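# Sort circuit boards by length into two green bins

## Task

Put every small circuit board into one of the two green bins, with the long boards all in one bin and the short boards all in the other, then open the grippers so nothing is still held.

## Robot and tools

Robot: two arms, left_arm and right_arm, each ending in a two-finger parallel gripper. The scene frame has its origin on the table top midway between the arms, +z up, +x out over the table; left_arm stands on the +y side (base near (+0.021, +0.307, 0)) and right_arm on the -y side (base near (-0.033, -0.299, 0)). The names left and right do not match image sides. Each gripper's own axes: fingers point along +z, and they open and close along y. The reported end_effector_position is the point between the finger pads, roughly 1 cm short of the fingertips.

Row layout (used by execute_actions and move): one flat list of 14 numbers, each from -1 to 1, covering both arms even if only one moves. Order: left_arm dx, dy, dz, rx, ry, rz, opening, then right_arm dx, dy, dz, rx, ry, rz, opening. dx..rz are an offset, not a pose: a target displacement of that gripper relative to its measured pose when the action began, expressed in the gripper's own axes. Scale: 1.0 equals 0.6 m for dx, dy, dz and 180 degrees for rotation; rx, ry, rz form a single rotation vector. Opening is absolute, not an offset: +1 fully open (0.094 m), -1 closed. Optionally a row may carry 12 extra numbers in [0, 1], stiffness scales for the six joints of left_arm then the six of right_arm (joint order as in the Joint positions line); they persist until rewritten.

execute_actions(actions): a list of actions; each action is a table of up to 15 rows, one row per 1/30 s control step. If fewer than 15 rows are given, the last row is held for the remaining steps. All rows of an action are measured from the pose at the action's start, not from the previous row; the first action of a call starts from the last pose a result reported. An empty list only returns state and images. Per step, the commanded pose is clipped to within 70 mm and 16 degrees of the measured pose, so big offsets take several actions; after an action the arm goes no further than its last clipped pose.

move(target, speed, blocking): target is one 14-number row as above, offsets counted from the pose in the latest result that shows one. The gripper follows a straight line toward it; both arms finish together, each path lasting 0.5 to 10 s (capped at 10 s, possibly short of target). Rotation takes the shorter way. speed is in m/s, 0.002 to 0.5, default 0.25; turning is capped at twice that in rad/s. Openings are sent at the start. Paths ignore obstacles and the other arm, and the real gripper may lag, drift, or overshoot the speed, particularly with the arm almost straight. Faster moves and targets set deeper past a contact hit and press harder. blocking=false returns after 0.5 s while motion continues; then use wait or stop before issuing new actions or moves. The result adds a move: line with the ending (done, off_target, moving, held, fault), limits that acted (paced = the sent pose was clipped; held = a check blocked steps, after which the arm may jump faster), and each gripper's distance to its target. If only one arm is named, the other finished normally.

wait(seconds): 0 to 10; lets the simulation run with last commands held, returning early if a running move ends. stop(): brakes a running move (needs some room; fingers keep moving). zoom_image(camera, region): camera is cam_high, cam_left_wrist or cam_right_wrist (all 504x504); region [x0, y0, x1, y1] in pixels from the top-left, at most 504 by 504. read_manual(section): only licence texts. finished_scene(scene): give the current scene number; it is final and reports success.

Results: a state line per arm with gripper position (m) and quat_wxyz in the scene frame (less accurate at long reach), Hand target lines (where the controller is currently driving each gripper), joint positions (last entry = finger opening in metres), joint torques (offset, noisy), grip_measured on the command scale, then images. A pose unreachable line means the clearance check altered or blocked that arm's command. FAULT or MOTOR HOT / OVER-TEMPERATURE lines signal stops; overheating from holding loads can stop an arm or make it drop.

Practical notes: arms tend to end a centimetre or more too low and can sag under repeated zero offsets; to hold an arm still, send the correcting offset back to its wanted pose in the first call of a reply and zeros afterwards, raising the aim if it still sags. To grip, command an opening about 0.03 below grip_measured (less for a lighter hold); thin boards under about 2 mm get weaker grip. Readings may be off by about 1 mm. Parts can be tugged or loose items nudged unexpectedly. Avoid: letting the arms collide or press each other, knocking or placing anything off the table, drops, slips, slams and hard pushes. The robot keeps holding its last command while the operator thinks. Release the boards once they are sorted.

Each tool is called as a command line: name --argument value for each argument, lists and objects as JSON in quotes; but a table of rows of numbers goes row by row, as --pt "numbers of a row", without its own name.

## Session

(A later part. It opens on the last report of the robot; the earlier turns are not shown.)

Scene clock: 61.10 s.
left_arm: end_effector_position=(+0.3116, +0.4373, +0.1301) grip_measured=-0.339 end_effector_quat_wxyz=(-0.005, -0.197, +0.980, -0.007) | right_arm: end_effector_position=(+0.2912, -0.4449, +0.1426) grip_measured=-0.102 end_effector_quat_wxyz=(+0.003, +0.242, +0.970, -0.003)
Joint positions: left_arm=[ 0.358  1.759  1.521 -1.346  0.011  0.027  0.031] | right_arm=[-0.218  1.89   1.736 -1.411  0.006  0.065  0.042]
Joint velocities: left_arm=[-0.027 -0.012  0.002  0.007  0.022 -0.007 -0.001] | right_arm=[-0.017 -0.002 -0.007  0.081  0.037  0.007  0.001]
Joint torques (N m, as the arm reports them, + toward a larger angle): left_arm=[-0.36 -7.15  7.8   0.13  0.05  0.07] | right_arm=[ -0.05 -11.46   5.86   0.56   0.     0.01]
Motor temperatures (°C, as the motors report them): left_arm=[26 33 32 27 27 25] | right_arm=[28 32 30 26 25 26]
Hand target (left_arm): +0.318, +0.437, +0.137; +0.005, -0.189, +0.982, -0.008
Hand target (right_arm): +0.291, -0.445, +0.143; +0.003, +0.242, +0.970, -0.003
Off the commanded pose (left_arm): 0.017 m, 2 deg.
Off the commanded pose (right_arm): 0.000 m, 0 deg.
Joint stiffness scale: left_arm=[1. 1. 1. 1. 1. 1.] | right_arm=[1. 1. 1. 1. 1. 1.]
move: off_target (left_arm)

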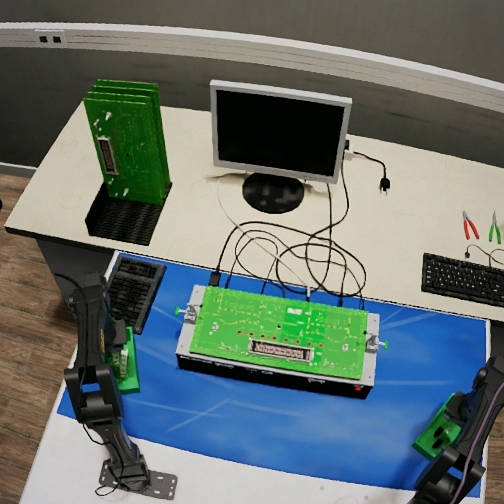

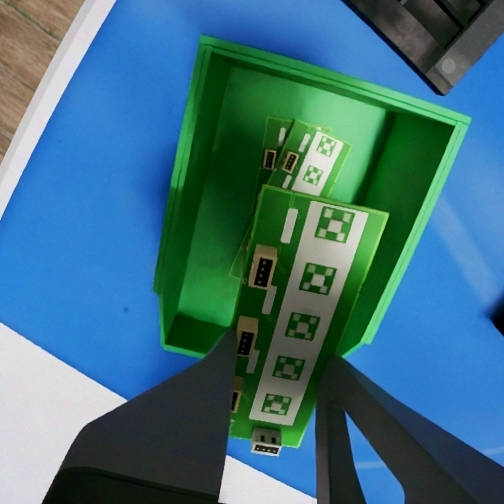

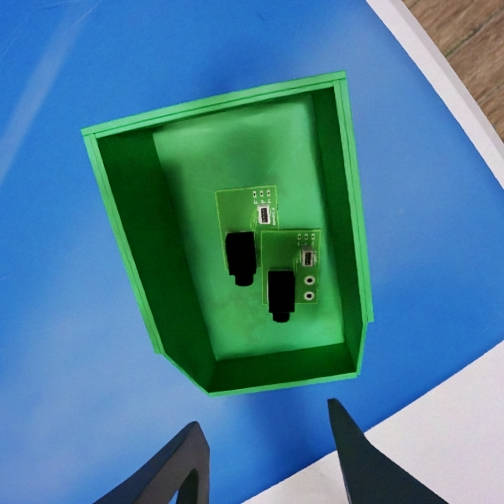

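move --target '[-0.022,0.008,0.145,0,0,0,-0.36,0,0,0,0,0,0,-0.1]' --speed 0.12

move --target '[0,0,0,0,0,0,-0.1,0,0,0,0,0,0,-0.1]'

move --target '[0,0,-0.17,0,0,0,-0.1,0,0,0,0,0,0,-0.1]'

Scene clock: 62.80 s.
left_arm: end_effector_position=(+0.3108, +0.4393, +0.0344) grip_measured=-0.341 end_effector_quat_wxyz=(-0.037, -0.198, +0.979, -0.014) | right_arm: end_effector_position=(+0.2912, -0.4449, +0.1426) grip_measured=-0.102 end_effector_quat_wxyz=(+0.003, +0.242, +0.970, -0.003)
Joint positions: left_arm=[ 0.364  1.884  1.289 -1.054  0.011  0.032  0.031] | right_arm=[-0.218  1.89   1.736 -1.411  0.006  0.065  0.042]
Joint velocities: left_arm=[-0.012 -0.032  0.007  0.066  0.022  0.037 -0.   ] | right_arm=[-0.002  0.027 -0.002  0.037  0.037  0.037 -0.   ]
Joint torques (N m, as the arm reports them, + toward a larger angle): left_arm=[ 0.51 -9.92  5.71  0.27 -0.01  0.07] | right_arm=[ -0.09 -11.42   5.8    0.57   0.     0.02]
Motor temperatures (°C, as the motors report them): left_arm=[26 32 32 27 27 25] | right_arm=[28 32 30 26 25 26]
Hand target (left_arm): +0.322, +0.447, +0.044; -0.005, -0.197, +0.980, -0.007
Hand target (right_arm): +0.291, -0.445, +0.143; +0.003, +0.242, +0.970, -0.003
Off the commanded pose (left_arm): 0.015 m, 4 deg.
Off the commanded pose (right_arm): 0.000 m, 0 deg.
Joint stiffness scale: left_arm=[1. 1. 1. 1. 1. 1.] | right_arm=[1. 1. 1. 1. 1. 1.]
move: off_target (left_arm)

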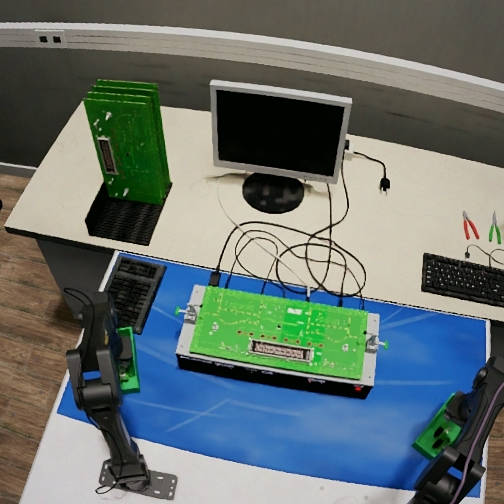

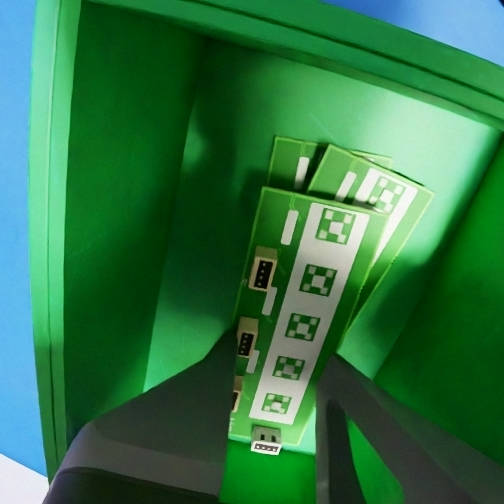

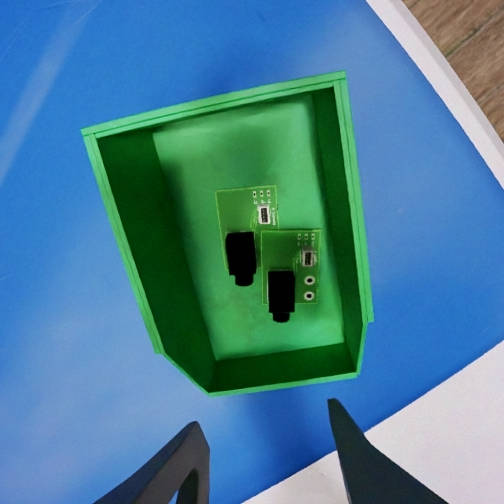

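Scene clock: 63.30 s.
left_arm: end_effector_position=(+0.3110, +0.4393, +0.0345) grip_measured=-0.102 end_effector_quat_wxyz=(-0.036, -0.198, +0.980, -0.014) | right_arm: end_effector_position=(+0.2912, -0.4449, +0.1426) grip_measured=-0.102 end_effector_quat_wxyz=(+0.003, +0.242, +0.970, -0.003)
Joint positions: left_arm=[ 0.364  1.884  1.289 -1.053  0.011  0.032  0.042] | right_arm=[-0.218  1.89   1.736 -1.411  0.006  0.065  0.042]
Joint velocities: left_arm=[-0.007 -0.002 -0.012  0.007  0.081  0.037  0.   ] | right_arm=[-0.017 -0.007 -0.002 -0.051  0.022 -0.037 -0.   ]
Joint torques (N m, as the arm reports them, + toward a larger angle): left_arm=[-0.03 -8.07  4.62  0.06 -0.01 -0.01] | right_arm=[ -0.03 -11.43   5.78   0.57   0.     0.01]
Motor temperatures (°C, as the motors report them): left_arm=[26 32 32 27 27 25] | right_arm=[28 32 30 26 25 26]
Hand target (left_arm): +0.311, +0.439, +0.034; -0.037, -0.198, +0.980, -0.014
Hand target (right_arm): +0.291, -0.445, +0.143; +0.003, +0.242, +0.970, -0.003
Off the commanded pose (left_arm): 0.000 m, 0 deg.
Off the commanded pose (right_arm): 0.000 m, 0 deg.
Joint stiffness scale: left_arm=[1. 1. 1. 1. 1. 1.] | right_arm=[1. 1. 1. 1. 1. 1.]
move: done

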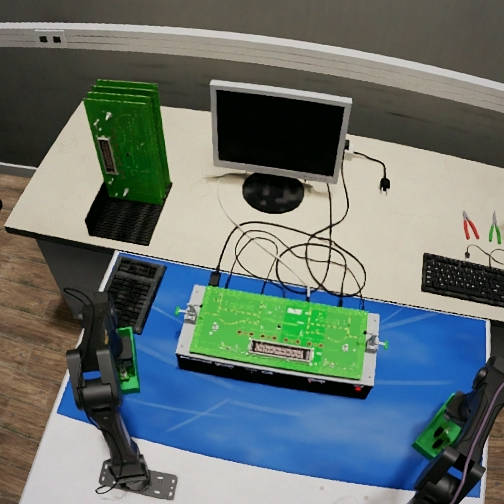

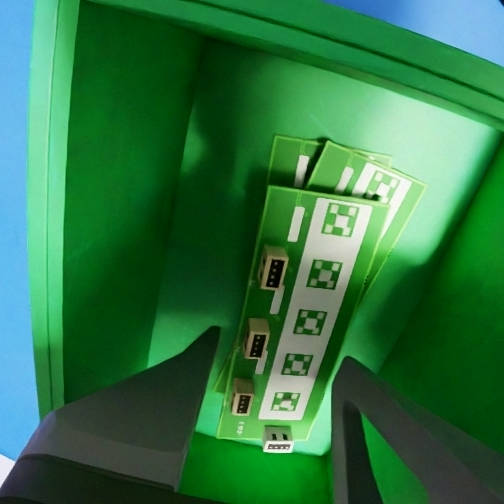

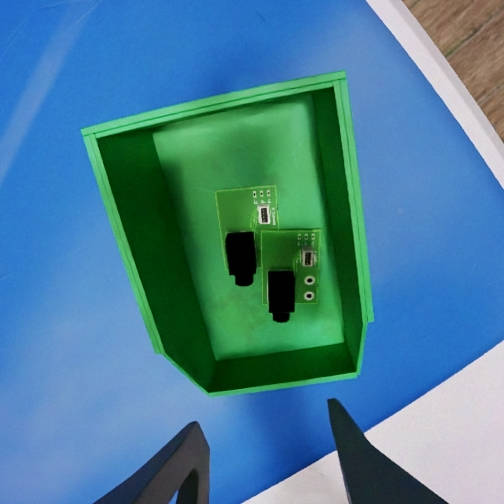

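Scene clock: 64.47 s.
left_arm: end_effector_position=(+0.3123, +0.4399, +0.1253) grip_measured=-0.102 end_effector_quat_wxyz=(-0.052, -0.197, +0.979, -0.018) | right_arm: end_effector_position=(+0.2912, -0.4449, +0.1426) grip_measured=-0.102 end_effector_quat_wxyz=(+0.003, +0.242, +0.970, -0.003)
Joint positions: left_arm=[ 0.364  1.86   1.621 -1.443  0.011  0.032  0.042] | right_arm=[-0.218  1.89   1.736 -1.411  0.006  0.065  0.042]
Joint velocities: left_arm=[ 0.002  0.002  0.012  0.007  0.022 -0.022  0.001] | right_arm=[ 0.002  0.017 -0.002  0.037  0.037  0.022 -0.001]
Joint torques (N m, as the arm reports them, + toward a larger angle): left_arm=[-0.09 -9.19  7.3  -0.07 -0.02 -0.01] | right_arm=[ -0.07 -11.51   5.76   0.58  -0.01   0.03]
Motor temperatures (°C, as the motors report them): left_arm=[26 33 32 27 27 25] | right_arm=[28 32 30 26 25 26]
Hand target (left_arm): +0.317, +0.442, +0.136; -0.036, -0.198, +0.980, -0.014
Hand target (right_arm): +0.291, -0.445, +0.143; +0.003, +0.242, +0.970, -0.003
Off the commanded pose (left_arm): 0.013 m, 2 deg.
Off the commanded pose (right_arm): 0.000 m, 0 deg.
Joint stiffness scale: left_arm=[1. 1. 1. 1. 1. 1.] | right_arm=[1. 1. 1. 1. 1. 1.]
move: off_target (left_arm)

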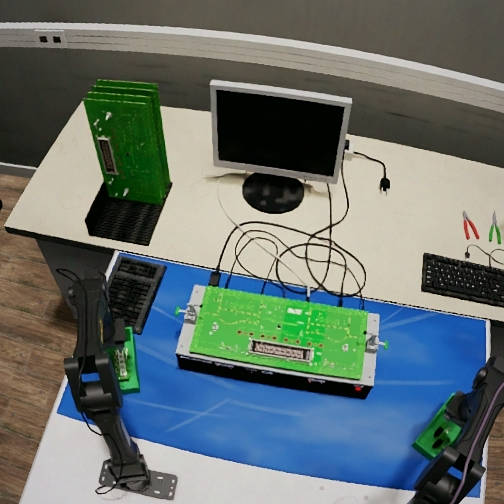

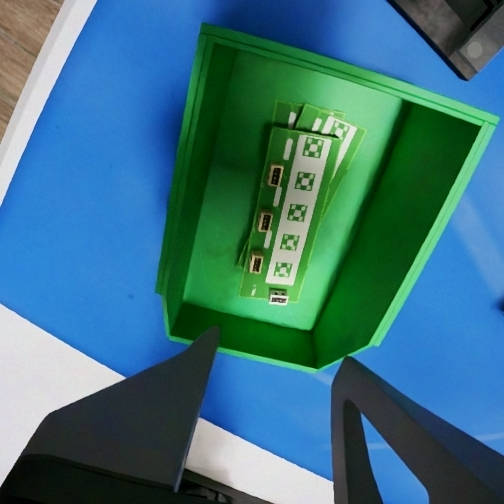

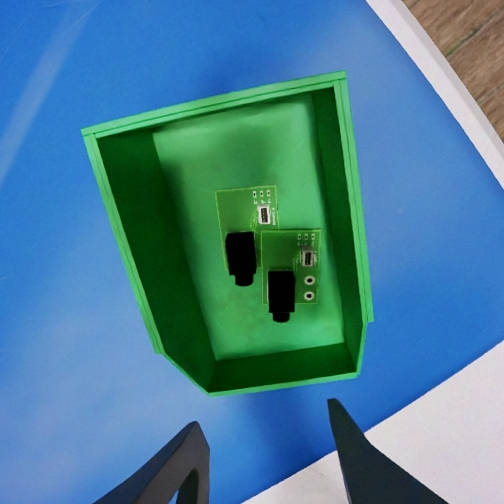

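finished_scene --scene 1

The scene is finished: the task was done.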